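# Swap screen-flagged drives in dock with bench spares

## Task

Every drive the screen flags must be replaced by one of the two spare drives lying on the bench mat. Insert each replacement connector end first (downward), oriented like the drives around it. Drives not being replaced must finish exactly as they began. Each newly inserted drive spends some time rebuilding. At no moment may more than one bay be in the state of missing its drive (even partly pulled) or rebuilding, or the task fails. Set each removed drive straight onto the mat. At the end the dock must sit flat on the mat, no drive may still be rebuilding, and the gripper must have released everything and moved away; nothing may count as placed if only the robot is holding it there.

## Robot and tools

ROBOT. One 7-joint arm (Franka FR3) carrying a Robotiq 2F-140 two-finger gripper. Because there is a single arm, every command row is one list of 9 numbers. Joint ranges in rad, base outward: -2.744..2.744, -1.784..1.784, -2.901..2.901, -3.042..-0.152, -2.807..2.807, 0.544..4.517, -3.016..3.016. Load limits in N m: 20, 20, 18, 18, 12, 12, 12; a carried object's weight adds to them.

FRAMES. Scene frame: origin on the table surface below the arm base, +z upward, +y to the left when facing along +x; the base itself may be slightly tilted. Gripper frame: fingers extend along its +z and close along its y. end_effector_position is the spot midway between the pads when shut. Closed fingertips stick out about 33 mm beyond that spot, open ones about 9 mm. While closing, the tips travel roughly 24 mm farther from the arm, so keep that clearance above surfaces. Reported hand position may be slightly wrong, more so at full reach.

ROW FORMAT (9 numbers, each in [-1, 1]): dx, dy, dz, rx, ry, rz, position, force_limit, speed.
- dx..rz: a relative offset, not a pose. It is taken from the gripper pose in the most recent result that reported it (before any such result in this scene, or for a second or later call in the same reply, from the robot's pose when that call begins), and is expressed in the gripper's own axes. Scale: 1.0 equals 0.6 m of travel or 180 degrees. rx, ry, rz form a single rotation vector. Every row in an action refers to that same reference, not to the row before. All-zero offsets pull the arm back to the reference; they do not hold still.
- position: absolute finger setting. +1 = fully open (140 mm), about -0.8 = pads touching, -1 = close until blocked.
- force_limit: grip strength; on parts up to 40 mm wide about 14 N at -1, 60 N at 0, 107 N at +1.
- speed: finger opening/closing rate, about 30 mm/s at -1, 140 at 0, 250 at +1.
Each control step, the commanded pose is limited to 70 mm and 16 degrees away from the measured pose; position is favoured over orientation if both cannot be met.

TOOLS.
execute_actions: {"actions": [...], "pictures": bool}. The list holds zero or one item. Empty list: just report the state. An item with "rows" (1 to 15 rows) and "steps" (1 to 15, default 15; each step is 1/30 s; the final row repeats to fill) is a motion. An item with only "steps" (up to 300) is a wait, counted from the previous result, so your thinking time eats into it. After the last step the arm only continues to the final clipped pose, so check the result and send the remainder. A rejected call moves nothing.
move: {"target": one 9-number row, "speed": m/s from 0.002 to 0.5, default 0.25; rotation up to twice that in rad/s}. Straight-line path to one target using the same offset rule, lasting 0.5 to 10 s (cut off at 10 s). It does not slow near obstacles, the hand may lag or overshoot, and finger values are applied at the start. Its result adds a "move:" line: the ending (done, off_target, moving, held, fault), remaining distance, and limits (paced = pose was clipped; held = a check blocked some steps, after which the arm may surge).
wait: {"seconds": 0 to 10}; no new command.
zoom_image: {"camera": "cam_high" | "cam_low" | "cam_wrist", "region": [x0, y0, x1, y1]} in pixels of the 896x504 image, origin top-left, at most 504x504.
read_manual: licence texts only; no motion.
Replying with no tool call ends the whole run.

RESULTS. The state gives end_effector_position (m) and end_effector_quat_wxyz in the scene frame, joint positions, joint torques and estimated external torques (these include friction and held weight). object_status: 0 moving, 1 blocked while opening, 2 blocked while closing (a grip), 3 reached target or pads met. position_measured runs in counts, 3 fully open to 230 pads touching. A "Hand target" line shows where the controller is steering. "pose unreachable" and HELD mark steps the clearance check altered or blocked (a mount under the base counts as arm).

GRIPPING. Close with position -1 and confirm object_status 2. Stopped fingers stay put until position changes by 0.01 or more. To squeeze harder, raise force_limit and switch position between -1 and -0.98.

FAULTS. Contact torque reaching a joint's limit freezes the arm for 10 s and drops the rest of the call. Holding loads heats motors; a MOTOR HOT warning precedes an OVER-TEMPERATURE FAULT brake stop. The simulation keeps running while you think.

CAMERAS. cam_high, cam_low, cam_wrist come with each execute_actions result unless pictures is false, and with every move. Calibration data (pinhole plus radial distortion) is approximate, a few degrees and millimetres off at most.

AVOID. Dropping drives, slamming or pushing hard into the dock, knocking anything off the table (instant failure), tipping the dock, and having two bays empty or rebuilding at once. Loose items may occasionally get nudged by outside pushes.

Each tool is called after "Request:" as name([rows], argument=value, ...), one row to a line, values as JSON.

## Session

Request:
execute_actions(actions=[])

Scene clock: 0.00 s of 8600.00 s.
end_effector_position=(+0.4790, -0.1388, +0.3453) position_measured=3 object_status=3 end_effector_quat_wxyz=(+0.066, +0.977, +0.203, -0.029)
Joint positions: [-0.118 -0.204 -0.031 -2.051 -0.157  1.843 -2.13 ]
Joint velocities: [ 0.001 -0.001 -0.001 -0.     0.    -0.    -0.001]
Joint torques (N m, as the joint torque sensors report them, + toward a larger angle): no reading
External joint torques (N m, as the arm's controller estimates them; a push from outside toward a larger angle lowers the number): no reading
Hand target: +0.479, -0.139, +0.345; +0.066, +0.977, +0.203, -0.029

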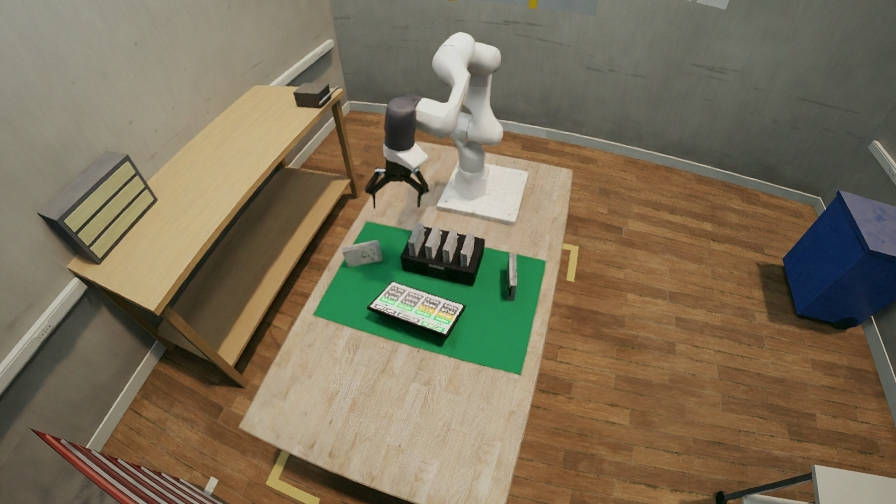

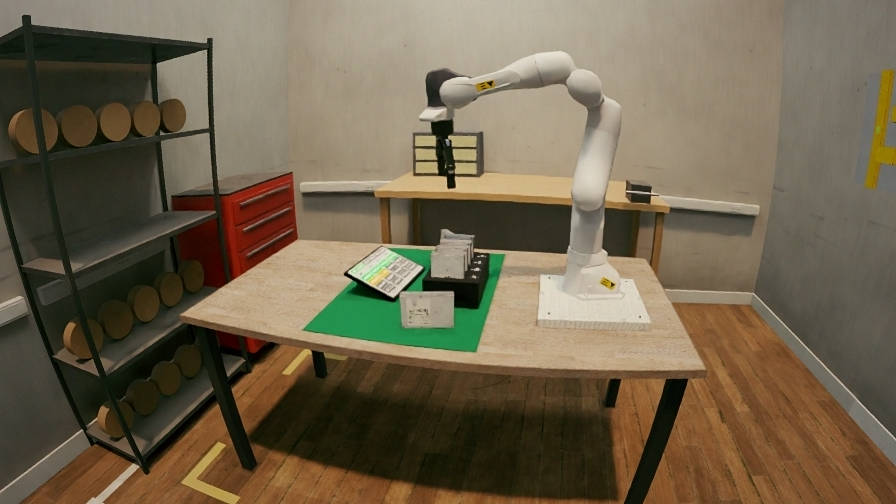

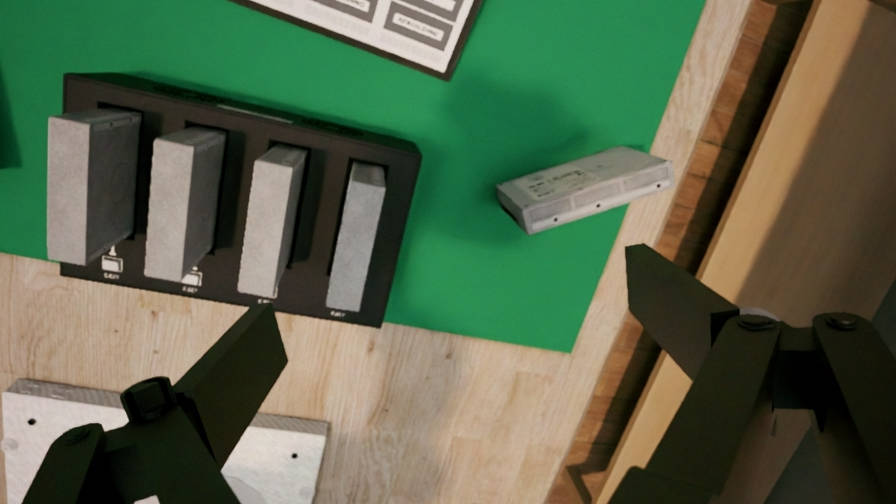

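Request:
zoom_image(camera="cam_high", region=[320, 210, 560, 350])

Request:
zoom_image(camera="cam_low", region=[330, 220, 530, 340])

Request:
zoom_image(camera="cam_wrist", region=[30, 60, 450, 340])

Region (320, 210, 560, 350) of cam_high's 896x504 image, scaled by 2.100, with more detail than that image has; it fills the top 294 rows of this view, and the rest is white.

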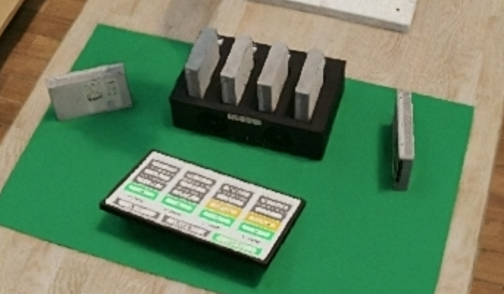

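Region (330, 220, 530, 340) of cam_low's 896x504 image, scaled by 2.520, with more detail than that image has; it fills the top 302 rows of this view, and the rest is white.

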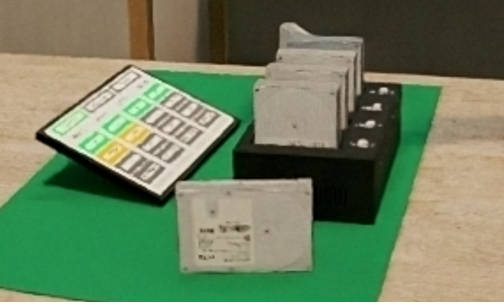

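Region (30, 60, 450, 340) of cam_wrist's 896x504 image, scaled by 1.200, with more detail than that image has.

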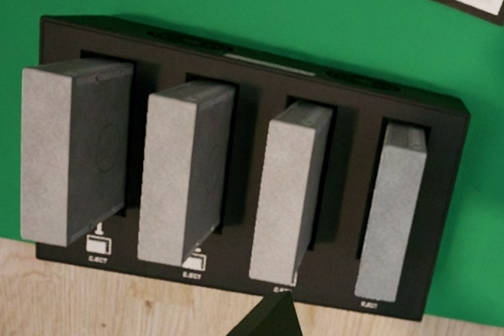

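Request:
move(target=[0.3,-0.09,-0.1,0.0424,0.0186,0.1303,1,0,0])

Scene clock: 18.60 s of 8600.00 s.
end_effector_position=(+0.6262, -0.0117, +0.3815) position_measured=3 object_status=3 end_effector_quat_wxyz=(+0.003, +1.000, +0.009, +0.002)
Joint positions: [-0.014  0.209  0.051 -1.453 -0.017  1.667 -1.596]
Joint velocities: [ 0.001  0.002 -0.     0.002  0.001 -0.003  0.028]
Joint torques (N m, as the joint torque sensors report them, + toward a larger angle): [  0.96 -39.14   0.27  24.2    1.42   1.9    0.19]
External joint torques (N m, as the arm's controller estimates them; a push from outside toward a larger angle lowers the number): [ 0.77 -0.32 -0.42  0.1   0.55 -0.62  0.19]
Hand target: +0.625, -0.011, +0.381; +0.001, +1.000, +0.001, -0.001
Off the commanded pose: 0.003 m, 1 deg.
move: done
camera_calibration (this result's frames):
cam_wrist: T_world_to_cam=[[-0.116527, -0.993082, 0.014492, 0.048477], [-0.956193, 0.11612, 0.268723, 0.524872], [-0.268546, 0.0174564, -0.963109, 0.718866], [0, 0, 0, 1]] pos_world=[0.700577, -0.0253555, 0.550598]

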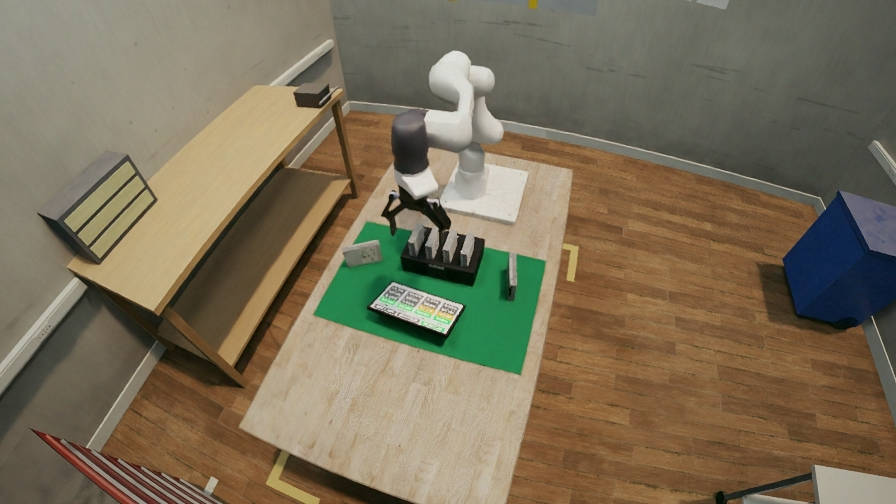

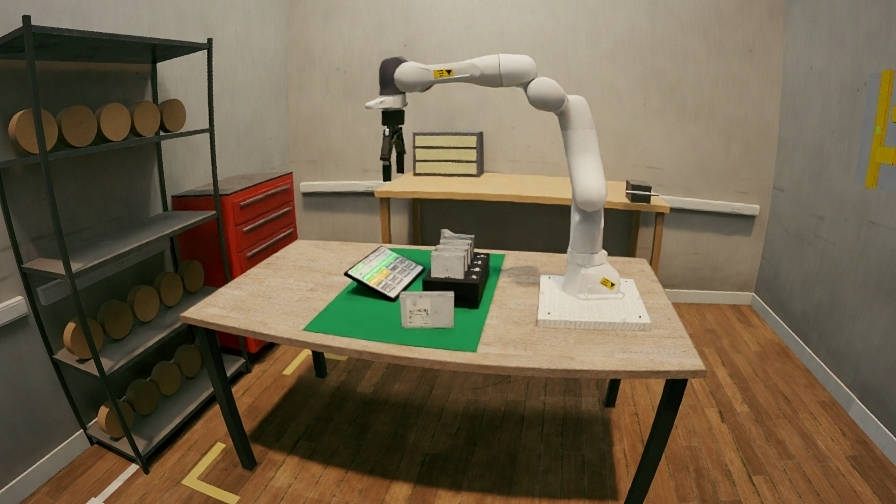

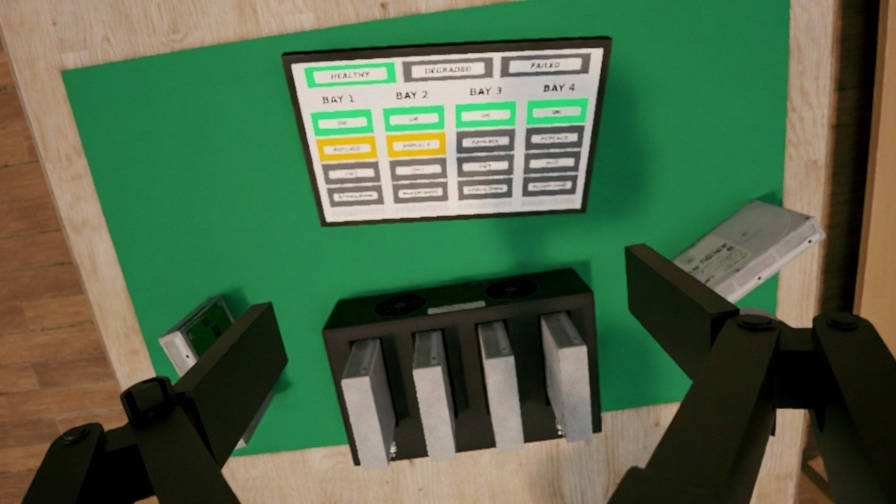

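Request:
move(target=[-0.4,-0.17,0.0,0,0,0.005,1,0,0])

Scene clock: 22.67 s of 8600.00 s.
end_effector_position=(+0.3868, +0.0888, +0.3817) position_measured=3 object_status=3 end_effector_quat_wxyz=(-0.001, +1.000, +0.009, +0.003)
Joint positions: [ 0.063 -0.529  0.164 -2.243  0.082  1.725 -1.439]
Joint velocities: [ 0.     0.     0.001 -0.001  0.004 -0.001  0.023]
Joint torques (N m, as the joint torque sensors report them, + toward a larger angle): [ -2.07 -14.46  -1.78  21.53   1.74   1.99  -0.03]
External joint torques (N m, as the arm's controller estimates them; a push from outside toward a larger angle lowers the number): [-2.15 -1.25  1.07 -2.69  0.88 -0.54 -0.03]
Hand target: +0.385, +0.090, +0.381; -0.002, +1.000, +0.001, +0.000
Off the commanded pose: 0.004 m, 1 deg.
move: off_target
camera_calibration (this result's frames):
cam_wrist: T_world_to_cam=[[-0.117264, -0.99307, 0.00784054, 0.123164], [-0.956678, 0.115078, 0.267441, 0.284977], [-0.26649, 0.0238604, -0.963542, 0.651806], [0, 0, 0, 1]] pos_world=[0.460774, 0.0739634, 0.550862]

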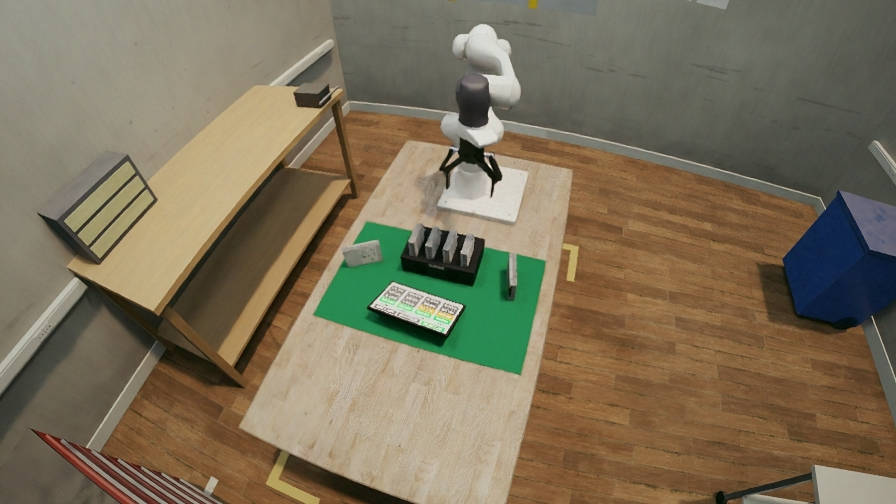

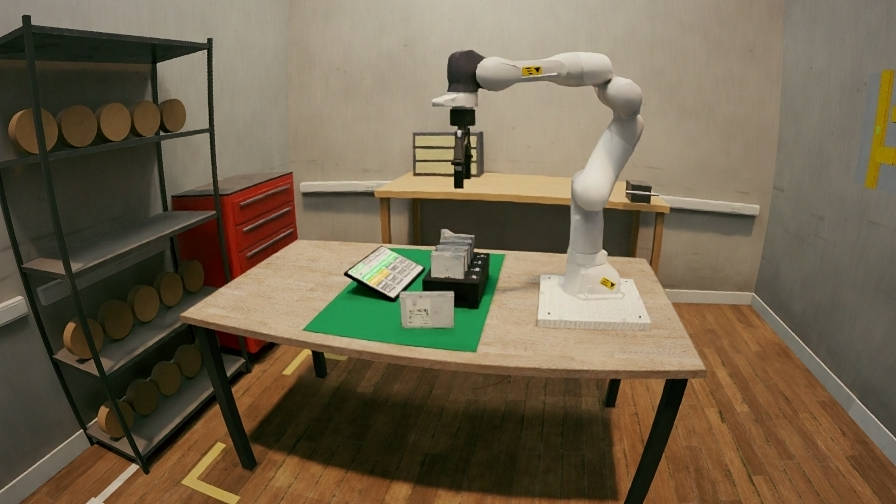

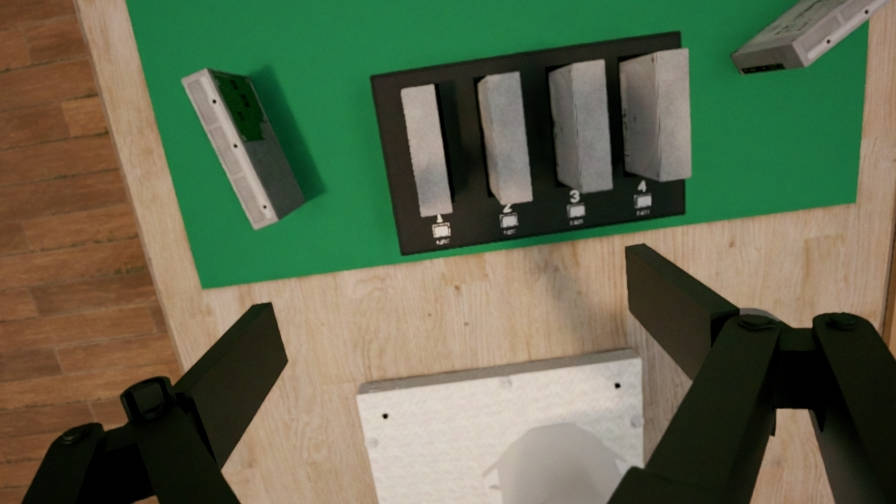

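Request:
move(target=[-0.068,0.001,0.39,0,0,0.004,-1,0,0.5], speed=0.15)

Request:
zoom_image(camera="cam_low", region=[400, 200, 540, 310])

Scene clock: 36.40 s of 8600.00 s.
end_effector_position=(+0.3456, +0.0809, +0.1480) position_measured=233 object_status=3 end_effector_quat_wxyz=(+0.003, +1.000, +0.001, +0.001)
Joint positions: [ 0.084 -0.457  0.213 -2.809  0.121  2.36  -1.428]
Joint velocities: [-0.     0.002  0.     0.001 -0.001  0.011  0.002]
Joint torques (N m, as the joint torque sensors report them, + toward a larger angle): [ -0.22 -13.13  -1.14  19.89   1.38   3.19   0.1 ]
External joint torques (N m, as the arm's controller estimates them; a push from outside toward a larger angle lowers the number): [-0.26 -0.19  1.22 -1.63  0.77  0.67  0.1 ]
Hand target: +0.346, +0.082, +0.148; +0.002, +1.000, -0.002, +0.003
Off the commanded pose: 0.007 m, 0 deg.
move: off_target
camera_calibration (this result's frames):
cam_wrist: T_world_to_cam=[[-0.131551, -0.991197, 0.0148989, 0.116104], [-0.954133, 0.130681, 0.269356, 0.306524], [-0.268932, 0.0212186, -0.962925, 0.416826], [0, 0, 0, 1]] pos_world=[0.419836, 0.0661808, 0.317078]

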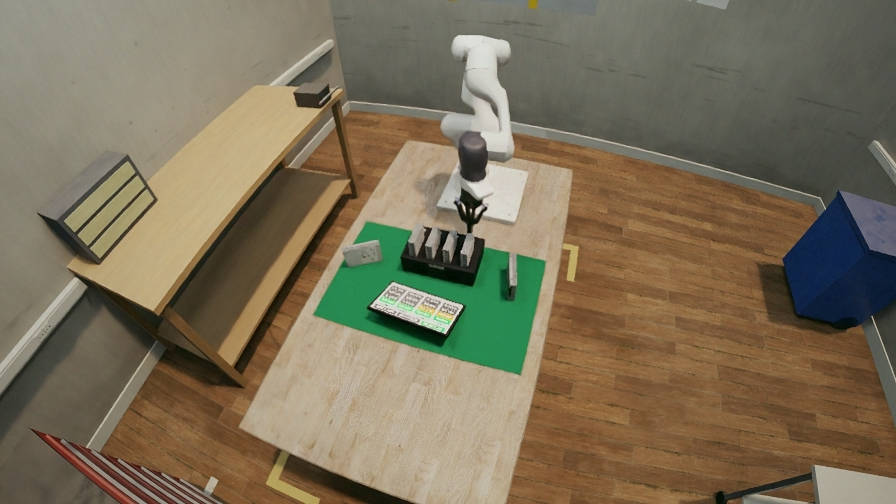

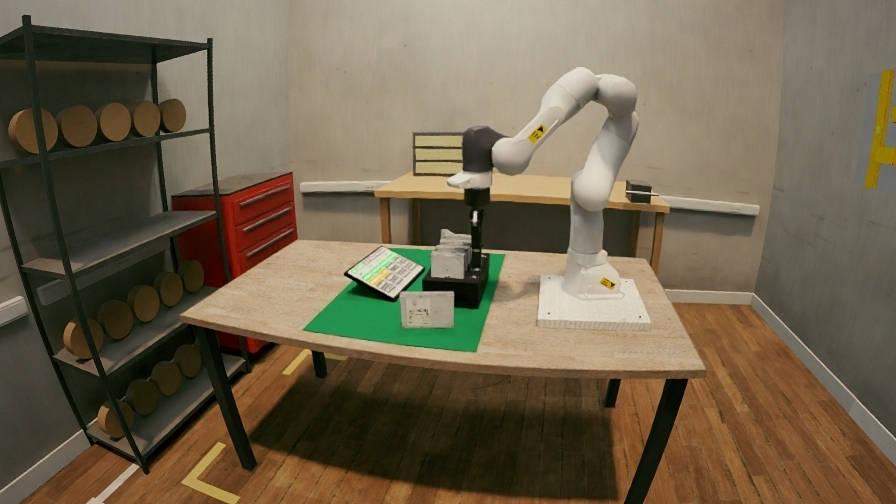

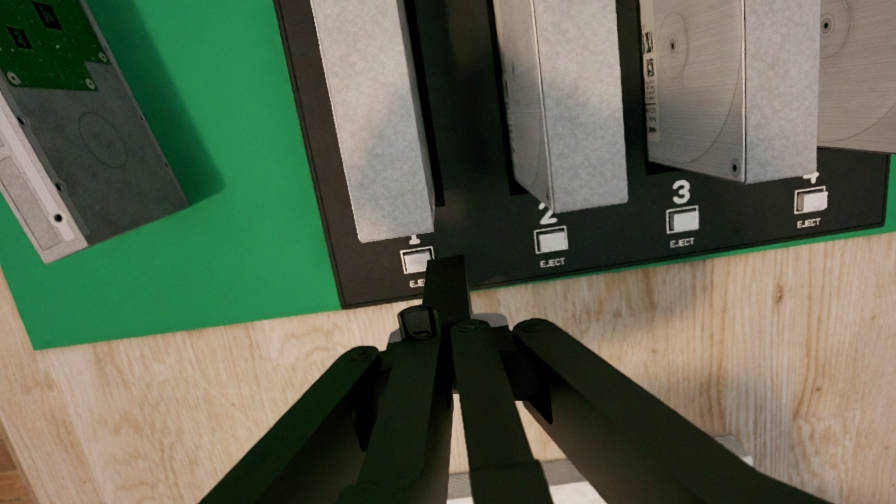

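Region (400, 200, 540, 310) of cam_low's 896x504 image, scaled by 3.600, with more detail than that image has; it fills the top 396 rows of this view, and the rest is white.

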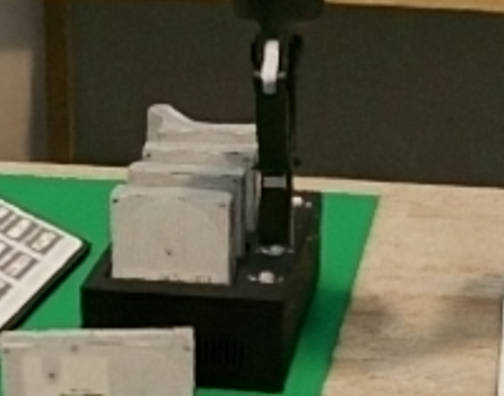

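Request:
move(target=[0.005,-0.024,0.025,0,0,0,-1,0,0.5], speed=0.03)

Request:
zoom_image(camera="cam_low", region=[400, 200, 540, 310])

Scene clock: 45.97 s of 8600.00 s.
end_effector_position=(+0.3467, +0.0930, +0.1324) position_measured=233 object_status=3 end_effector_quat_wxyz=(+0.005, +1.000, +0.006, -0.001)
Joint positions: [ 0.087 -0.4    0.247 -2.807  0.128  2.41  -1.407]
Joint velocities: [-0.     0.001  0.003 -0.001  0.002  0.011  0.012]
Joint torques (N m, as the joint torque sensors report them, + toward a larger angle): [ -0.46 -13.83  -1.01  21.22   1.5    3.19   0.08]
External joint torques (N m, as the arm's controller estimates them; a push from outside toward a larger angle lowers the number): [-0.46  0.21  1.38  0.42  0.92  0.7   0.08]
Hand target: +0.349, +0.095, +0.133; +0.003, +1.000, +0.001, +0.001
Off the commanded pose: 0.003 m, 1 deg.
move: done
camera_calibration (this result's frames):
cam_wrist: T_world_to_cam=[[-0.122351, -0.992303, 0.0191157, 0.124761], [-0.95386, 0.122888, 0.273951, 0.310293], [-0.274191, 0.0152844, -0.961554, 0.404], [0, 0, 0, 1]] pos_world=[0.422014, 0.0794945, 0.301077]

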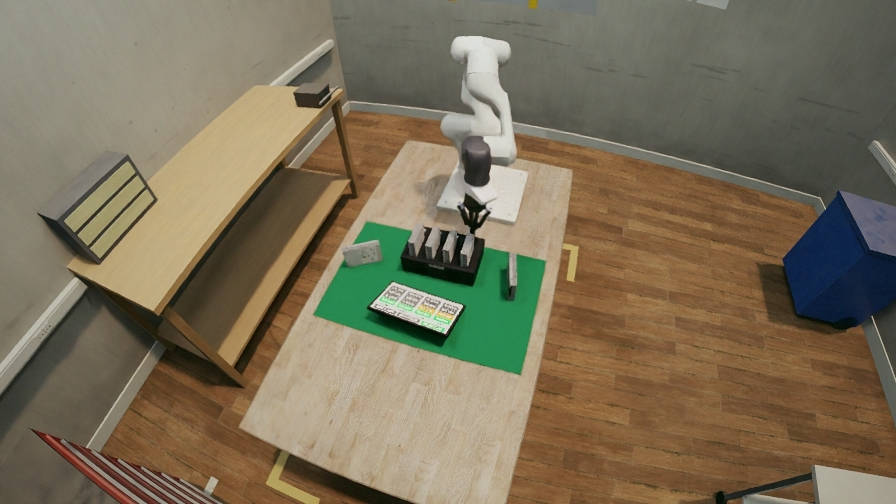

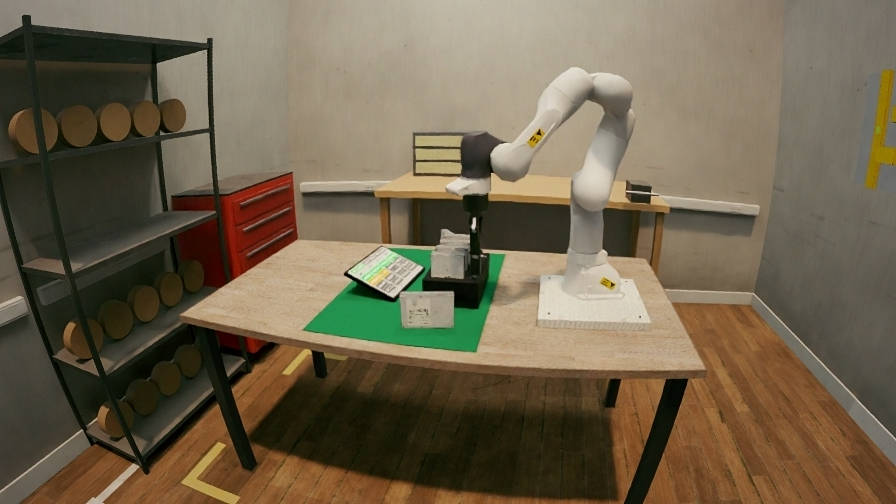

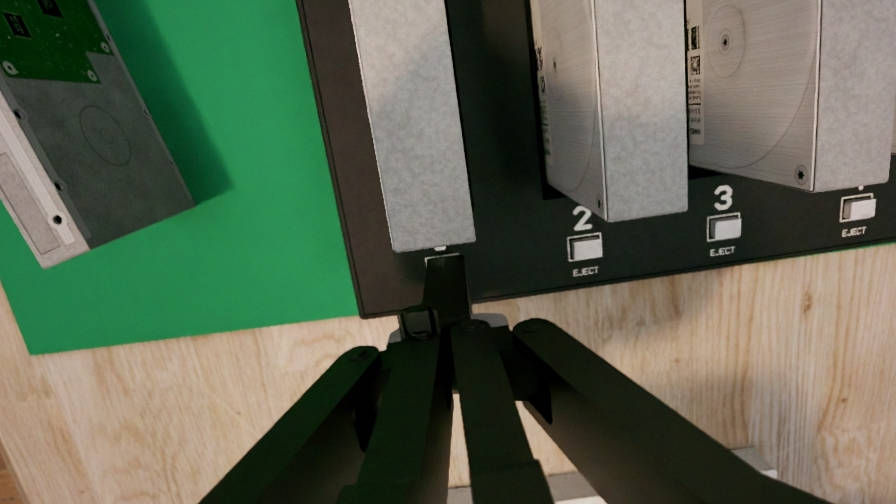

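Region (400, 200, 540, 310) of cam_low's 896x504 image, scaled by 3.600, with more detail than that image has; it fills the top 396 rows of this view, and the rest is white.

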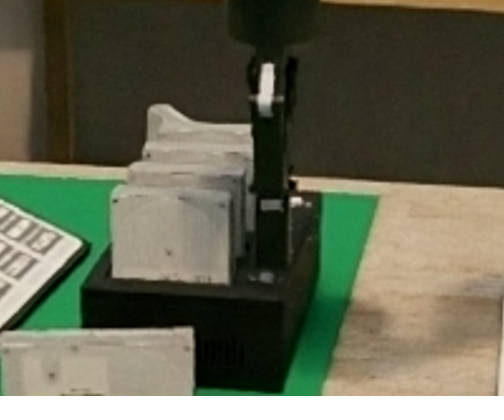

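Request:
move(target=[0.004,-0.004,0.028,0,0,0,-1,0,0.5], speed=0.01)

Request:
zoom_image(camera="cam_low", region=[340, 200, 540, 310])

Scene clock: 50.53 s of 8600.00 s.
end_effector_position=(+0.3478, +0.0945, +0.1209) position_measured=233 object_status=3 end_effector_quat_wxyz=(+0.005, +1.000, +0.008, -0.003)
Joint positions: [ 0.084 -0.362  0.254 -2.81   0.124  2.447 -1.404]
Joint velocities: [-0.003  0.001  0.002  0.     0.     0.     0.001]
Joint torques (N m, as the joint torque sensors report them, + toward a larger angle): [-2.33 -7.13  0.15 16.12 -0.15  6.11  0.09]
External joint torques (N m, as the arm's controller estimates them; a push from outside toward a larger angle lowers the number): [-2.33  7.74  2.4  -4.3  -0.72  3.59  0.09]
Hand target: +0.349, +0.095, +0.116; +0.005, +1.000, +0.006, -0.002
Off the commanded pose: 0.006 m, 0 deg.
move: off_target
camera_calibration (this result's frames):
cam_wrist: T_world_to_cam=[[-0.11909, -0.992681, 0.0200586, 0.125433], [-0.953327, 0.119967, 0.277082, 0.313972], [-0.277461, 0.0138752, -0.960637, 0.394438], [0, 0, 0, 1]] pos_world=[0.423697, 0.0813755, 0.2894]

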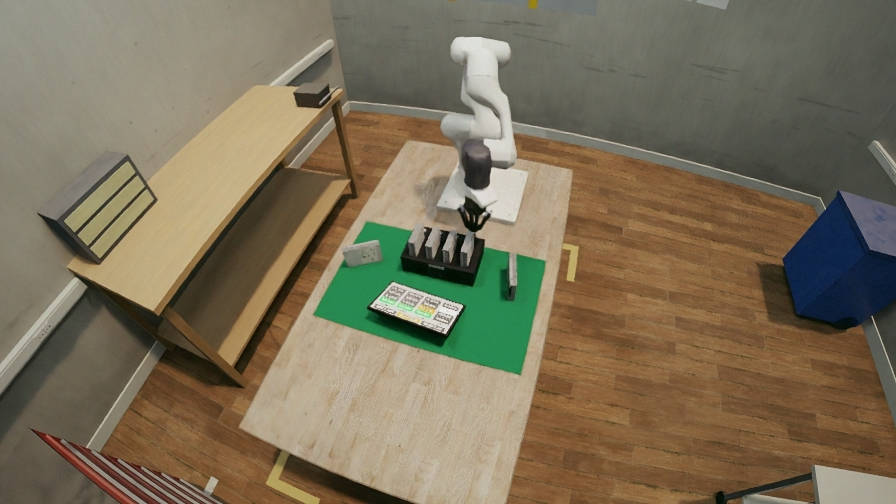

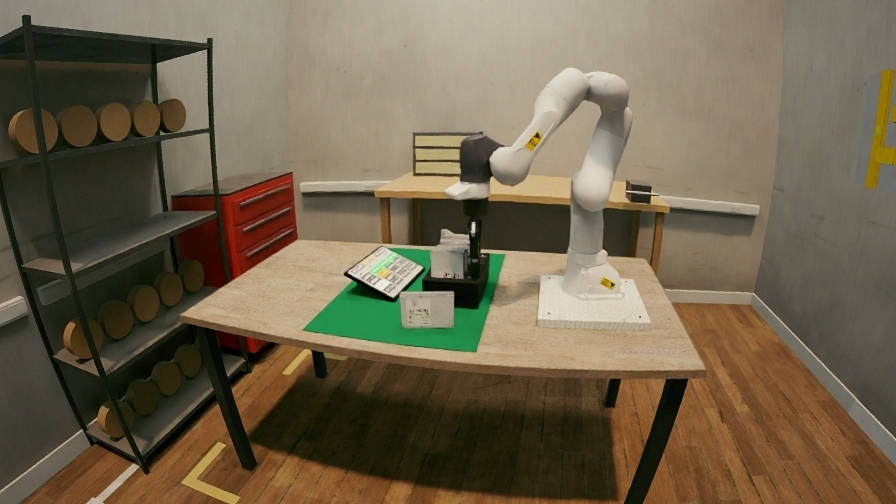

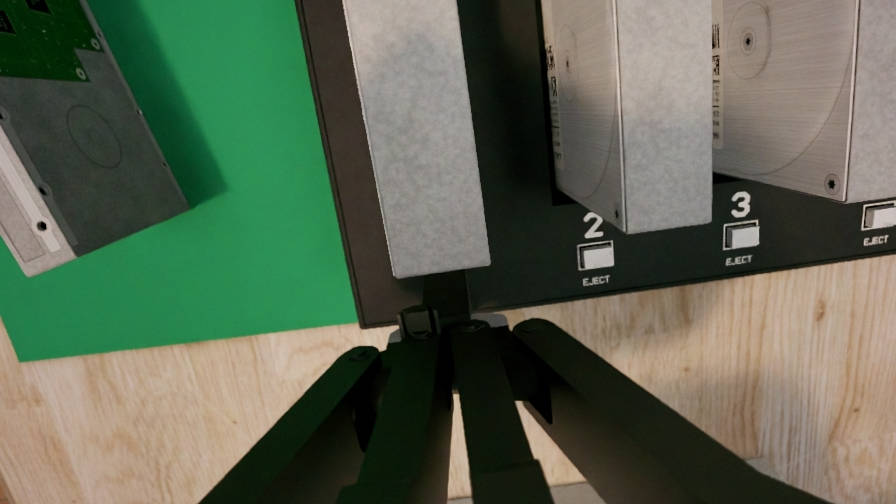

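Region (340, 200, 540, 310) of cam_low's 896x504 image, scaled by 2.520, with more detail than that image has; it fills the top 277 rows of this view, and the rest is white.

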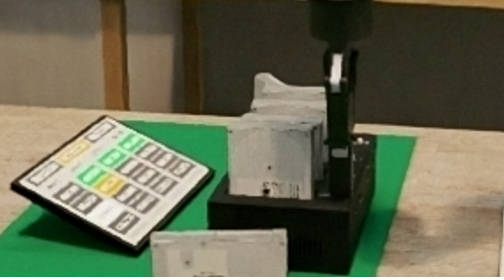

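Request:
move(target=[0,0,-0.19,0.003,0.002,0,-0.22,0,0], speed=0.12)

Request:
move(target=[0.14,0,0,0,0,0,-0.22,0,0], speed=0.1)

Scene clock: 57.07 s of 8600.00 s.
end_effector_position=(+0.3498, +0.0992, +0.2345) position_measured=157 object_status=3 end_effector_quat_wxyz=(-0.003, +1.000, +0.006, +0.001)
Joint positions: [ 0.106 -0.579  0.203 -2.657  0.13   2.088 -1.416]
Joint velocities: [ 0.     0.    -0.    -0.     0.001 -0.01  -0.001]
Joint torques (N m, as the joint torque sensors report them, + toward a larger angle): [  0.58 -12.88  -5.06  22.67   0.48   2.02  -0.66]
External joint torques (N m, as the arm's controller estimates them; a push from outside toward a larger angle lowers the number): [ 0.56 -1.87 -1.92 -1.02 -0.29 -0.51 -0.66]
Hand target: +0.349, +0.099, +0.235; -0.003, +1.000, +0.010, -0.000
Off the commanded pose: 0.004 m, 0 deg.
move: off_target
camera_calibration (this result's frames):
cam_wrist: T_world_to_cam=[[-0.121431, -0.992592, 0.00397796, 0.132605], [-0.955418, 0.117968, 0.270665, 0.286321], [-0.269129, 0.0290667, -0.962665, 0.500112], [0, 0, 0, 1]] pos_world=[0.424253, 0.0833096, 0.403416]

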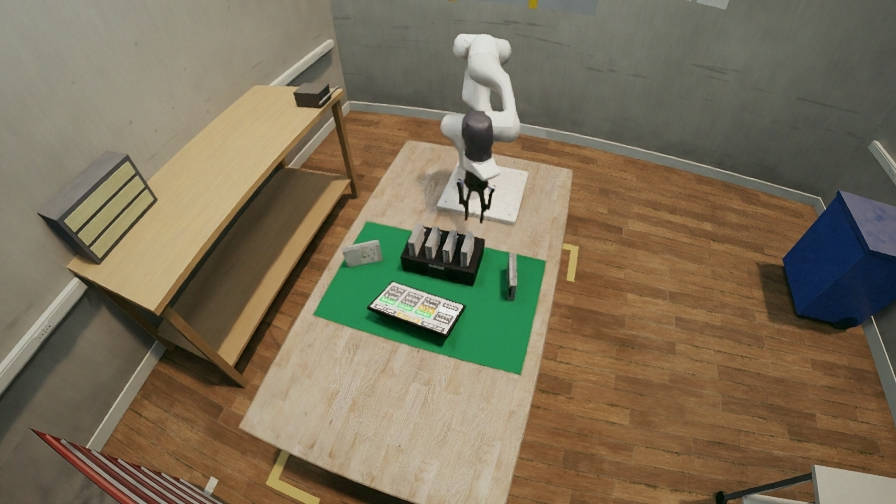

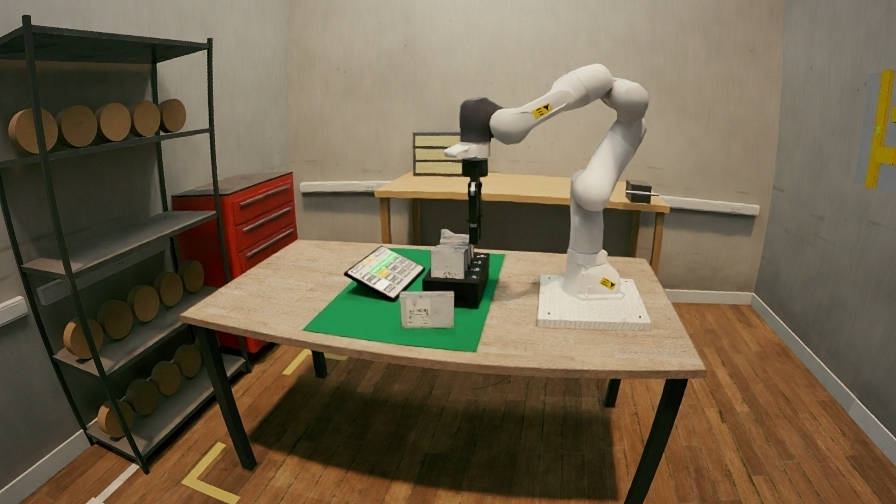

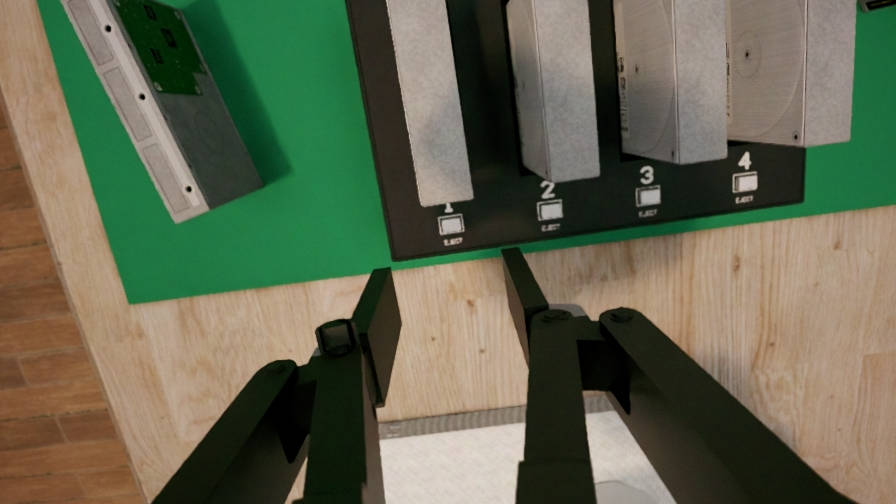

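Scene clock: 58.33 s of 8600.00 s.
end_effector_position=(+0.4321, +0.0995, +0.2339) position_measured=157 object_status=3 end_effector_quat_wxyz=(-0.003, +1.000, +0.006, -0.001)
Joint positions: [ 0.057 -0.305  0.203 -2.43   0.076  2.131 -1.416]
Joint velocities: [-0.001  0.     0.001  0.004 -0.002  0.002 -0.001]
Joint torques (N m, as the joint torque sensors report them, + toward a larger angle): [ -1.69 -19.87  -1.38  22.97  -0.32   3.21  -0.2 ]
External joint torques (N m, as the arm's controller estimates them; a push from outside toward a larger angle lowers the number): [-1.74  0.17  0.53 -0.58 -1.07  0.69 -0.2 ]
Hand target: +0.434, +0.099, +0.234; -0.001, +1.000, +0.005, +0.001
Off the commanded pose: 0.002 m, 0 deg.
move: done
camera_calibration (this result's frames):
cam_wrist: T_world_to_cam=[[-0.122687, -0.992434, 0.00468559, 0.143314], [-0.954124, 0.119247, 0.274639, 0.363368], [-0.27312, 0.0292239, -0.961536, 0.523086], [0, 0, 0, 1]] pos_world=[0.507146, 0.0836123, 0.402499]

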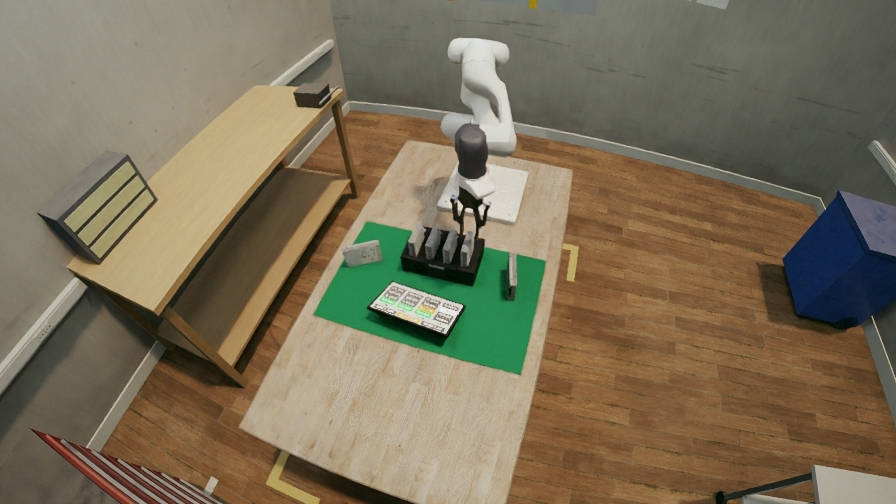

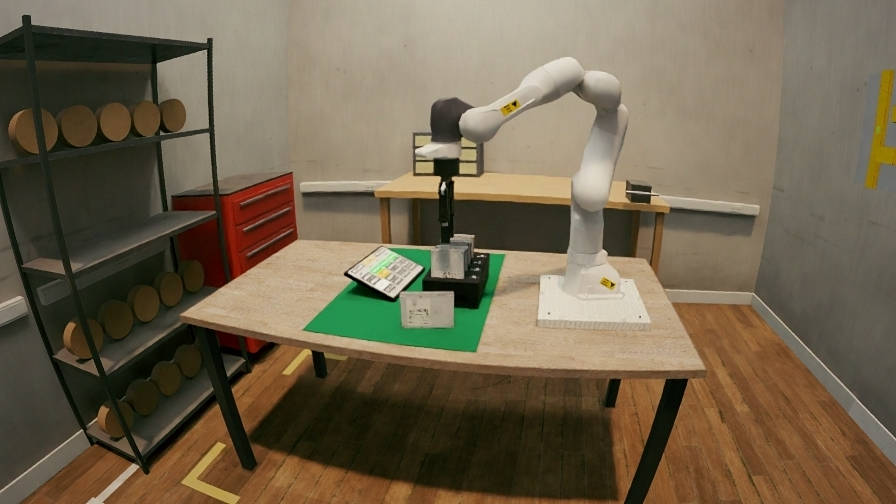

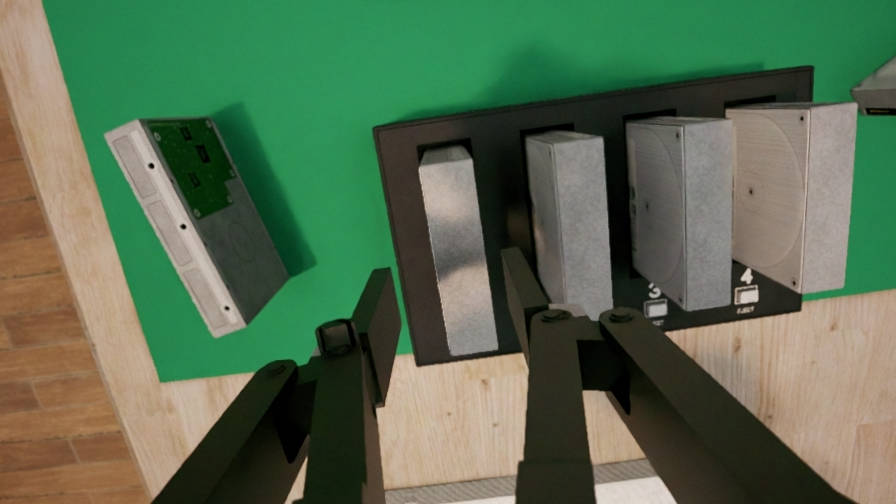

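Request:
move(target=[0,0.008,0.05,0,0,0,-0.22,0,0], speed=0.04)

Request:
move(target=[0,0,0.065,0,0,0,-0.22,0,0], speed=0.03)

Scene clock: 62.67 s of 8600.00 s.
end_effector_position=(+0.4303, +0.0961, +0.2044) position_measured=157 object_status=3 end_effector_quat_wxyz=(-0.003, +1.000, +0.004, -0.003)
Joint positions: [ 0.054 -0.27   0.203 -2.478  0.073  2.209 -1.416]
Joint velocities: [ 0.    -0.001  0.001  0.001 -0.002  0.013  0.001]
Joint torques (N m, as the joint torque sensors report them, + toward a larger angle): [ -1.45 -20.64  -2.71  21.21  -0.23   3.17  -0.43]
External joint torques (N m, as the arm's controller estimates them; a push from outside toward a larger angle lowers the number): [-1.49  0.06 -1.02 -1.77 -0.92  0.65 -0.43]
Hand target: +0.432, +0.094, +0.204; -0.002, +1.000, +0.005, -0.001
Off the commanded pose: 0.002 m, 0 deg.
move: done
camera_calibration (this result's frames):
cam_wrist: T_world_to_cam=[[-0.126877, -0.991907, 0.00472817, 0.14157], [-0.952511, 0.123165, 0.278483, 0.368363], [-0.276812, 0.0308294, -0.96043, 0.495538], [0, 0, 0, 1]] pos_world=[0.506003, 0.0797779, 0.372677]

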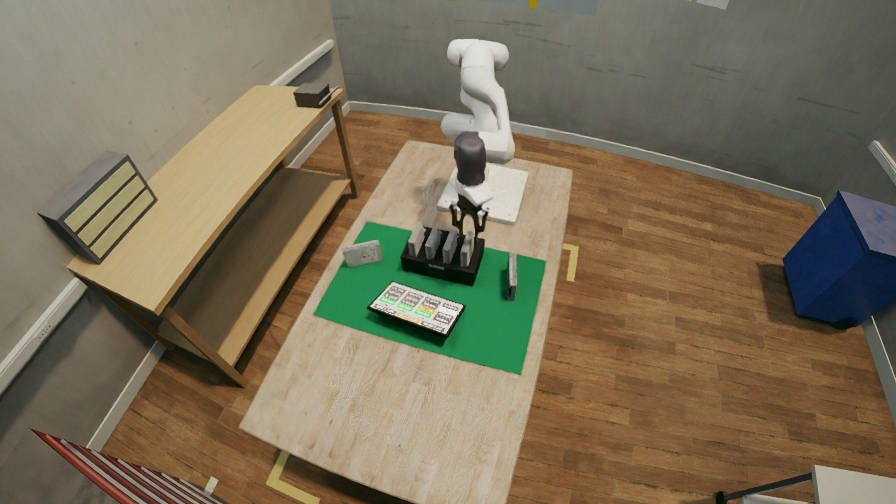

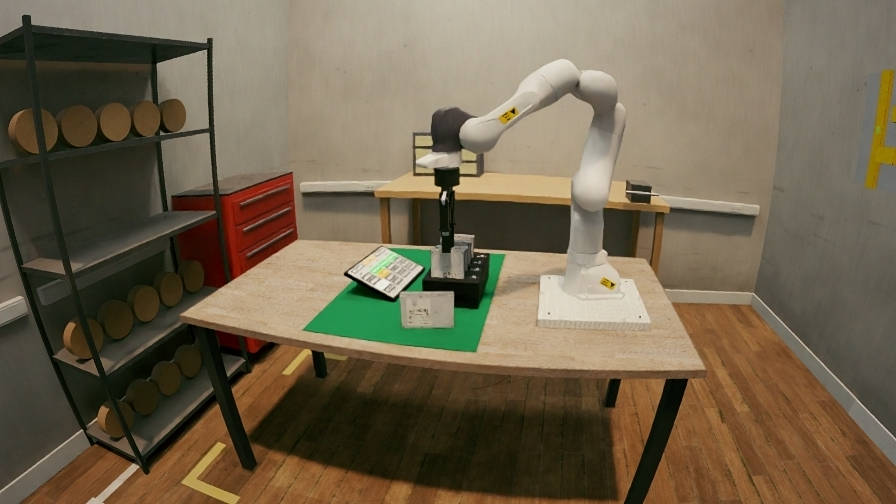

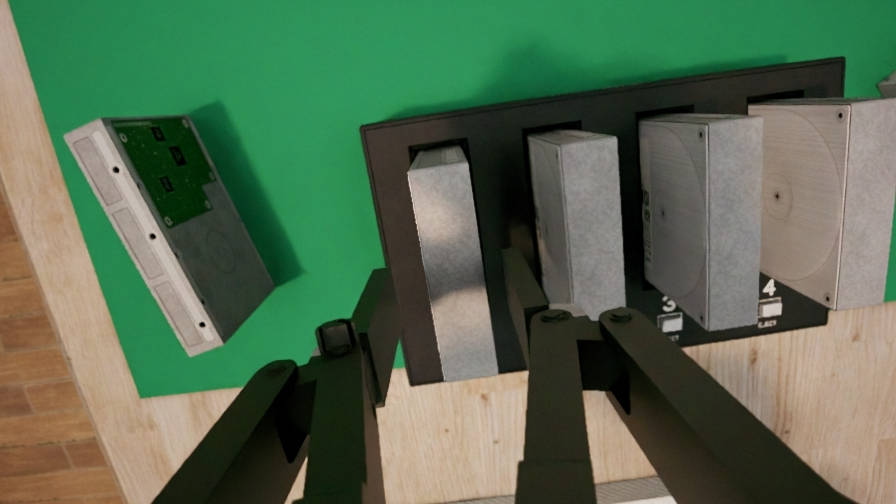

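Scene clock: 64.27 s of 8600.00 s.
end_effector_position=(+0.4286, +0.0950, +0.1658) position_measured=157 object_status=3 end_effector_quat_wxyz=(-0.003, +1.000, +0.005, -0.005)
Joint positions: [ 0.054 -0.209  0.205 -2.527  0.066  2.313 -1.414]
Joint velocities: [ 0.     0.001  0.002 -0.    -0.002  0.017  0.002]
Joint torques (N m, as the joint torque sensors report them, + toward a larger angle): [ -0.86 -21.99  -0.42  20.37  -0.37   3.16   0.17]
External joint torques (N m, as the arm's controller estimates them; a push from outside toward a larger angle lowers the number): [-0.95 -0.31  0.81 -1.49 -1.    0.69  0.17]
Hand target: +0.430, +0.095, +0.165; -0.002, +1.000, +0.003, -0.003
Off the commanded pose: 0.002 m, 0 deg.
move: done
camera_calibration (this result's frames):
cam_wrist: T_world_to_cam=[[-0.124923, -0.992155, 0.00467597, 0.139657], [-0.951385, 0.121124, 0.283189, 0.376559], [-0.281534, 0.0309281, -0.959053, 0.45984], [0, 0, 0, 1]] pos_world=[0.505159, 0.0787289, 0.333721]

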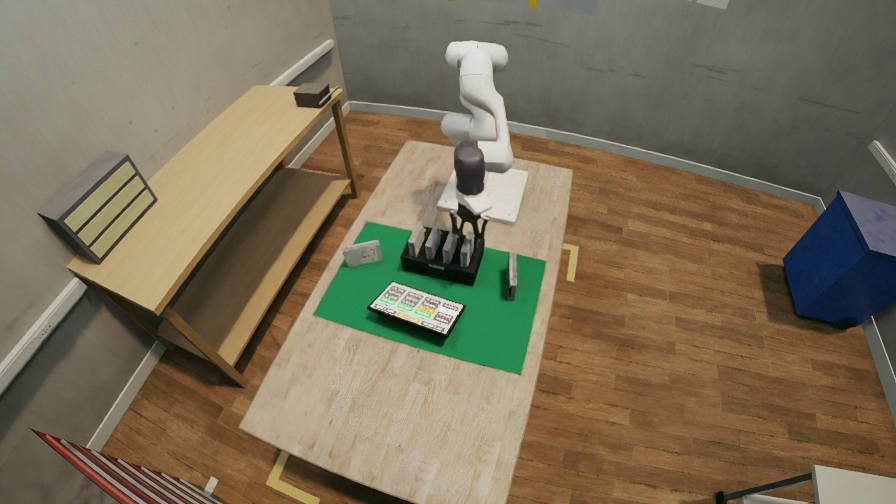

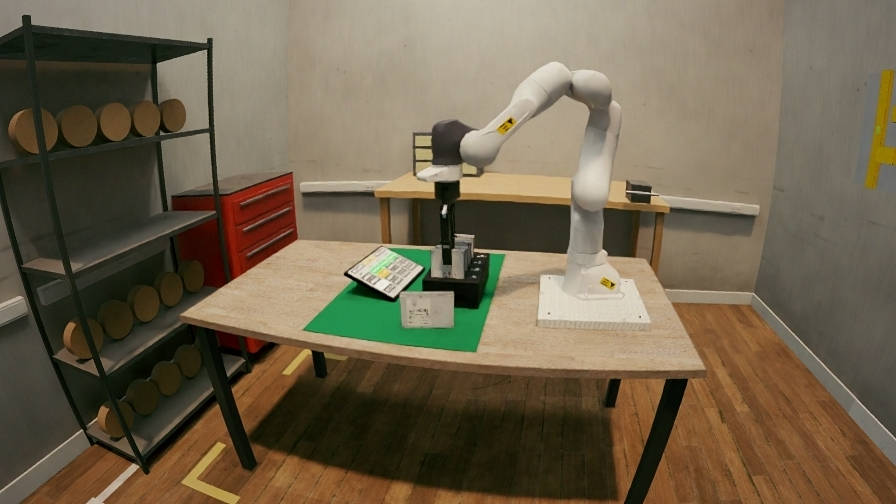

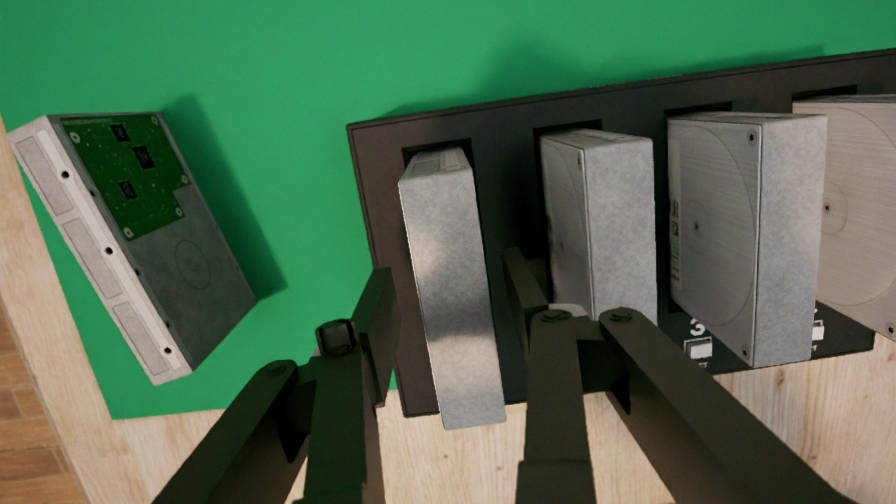

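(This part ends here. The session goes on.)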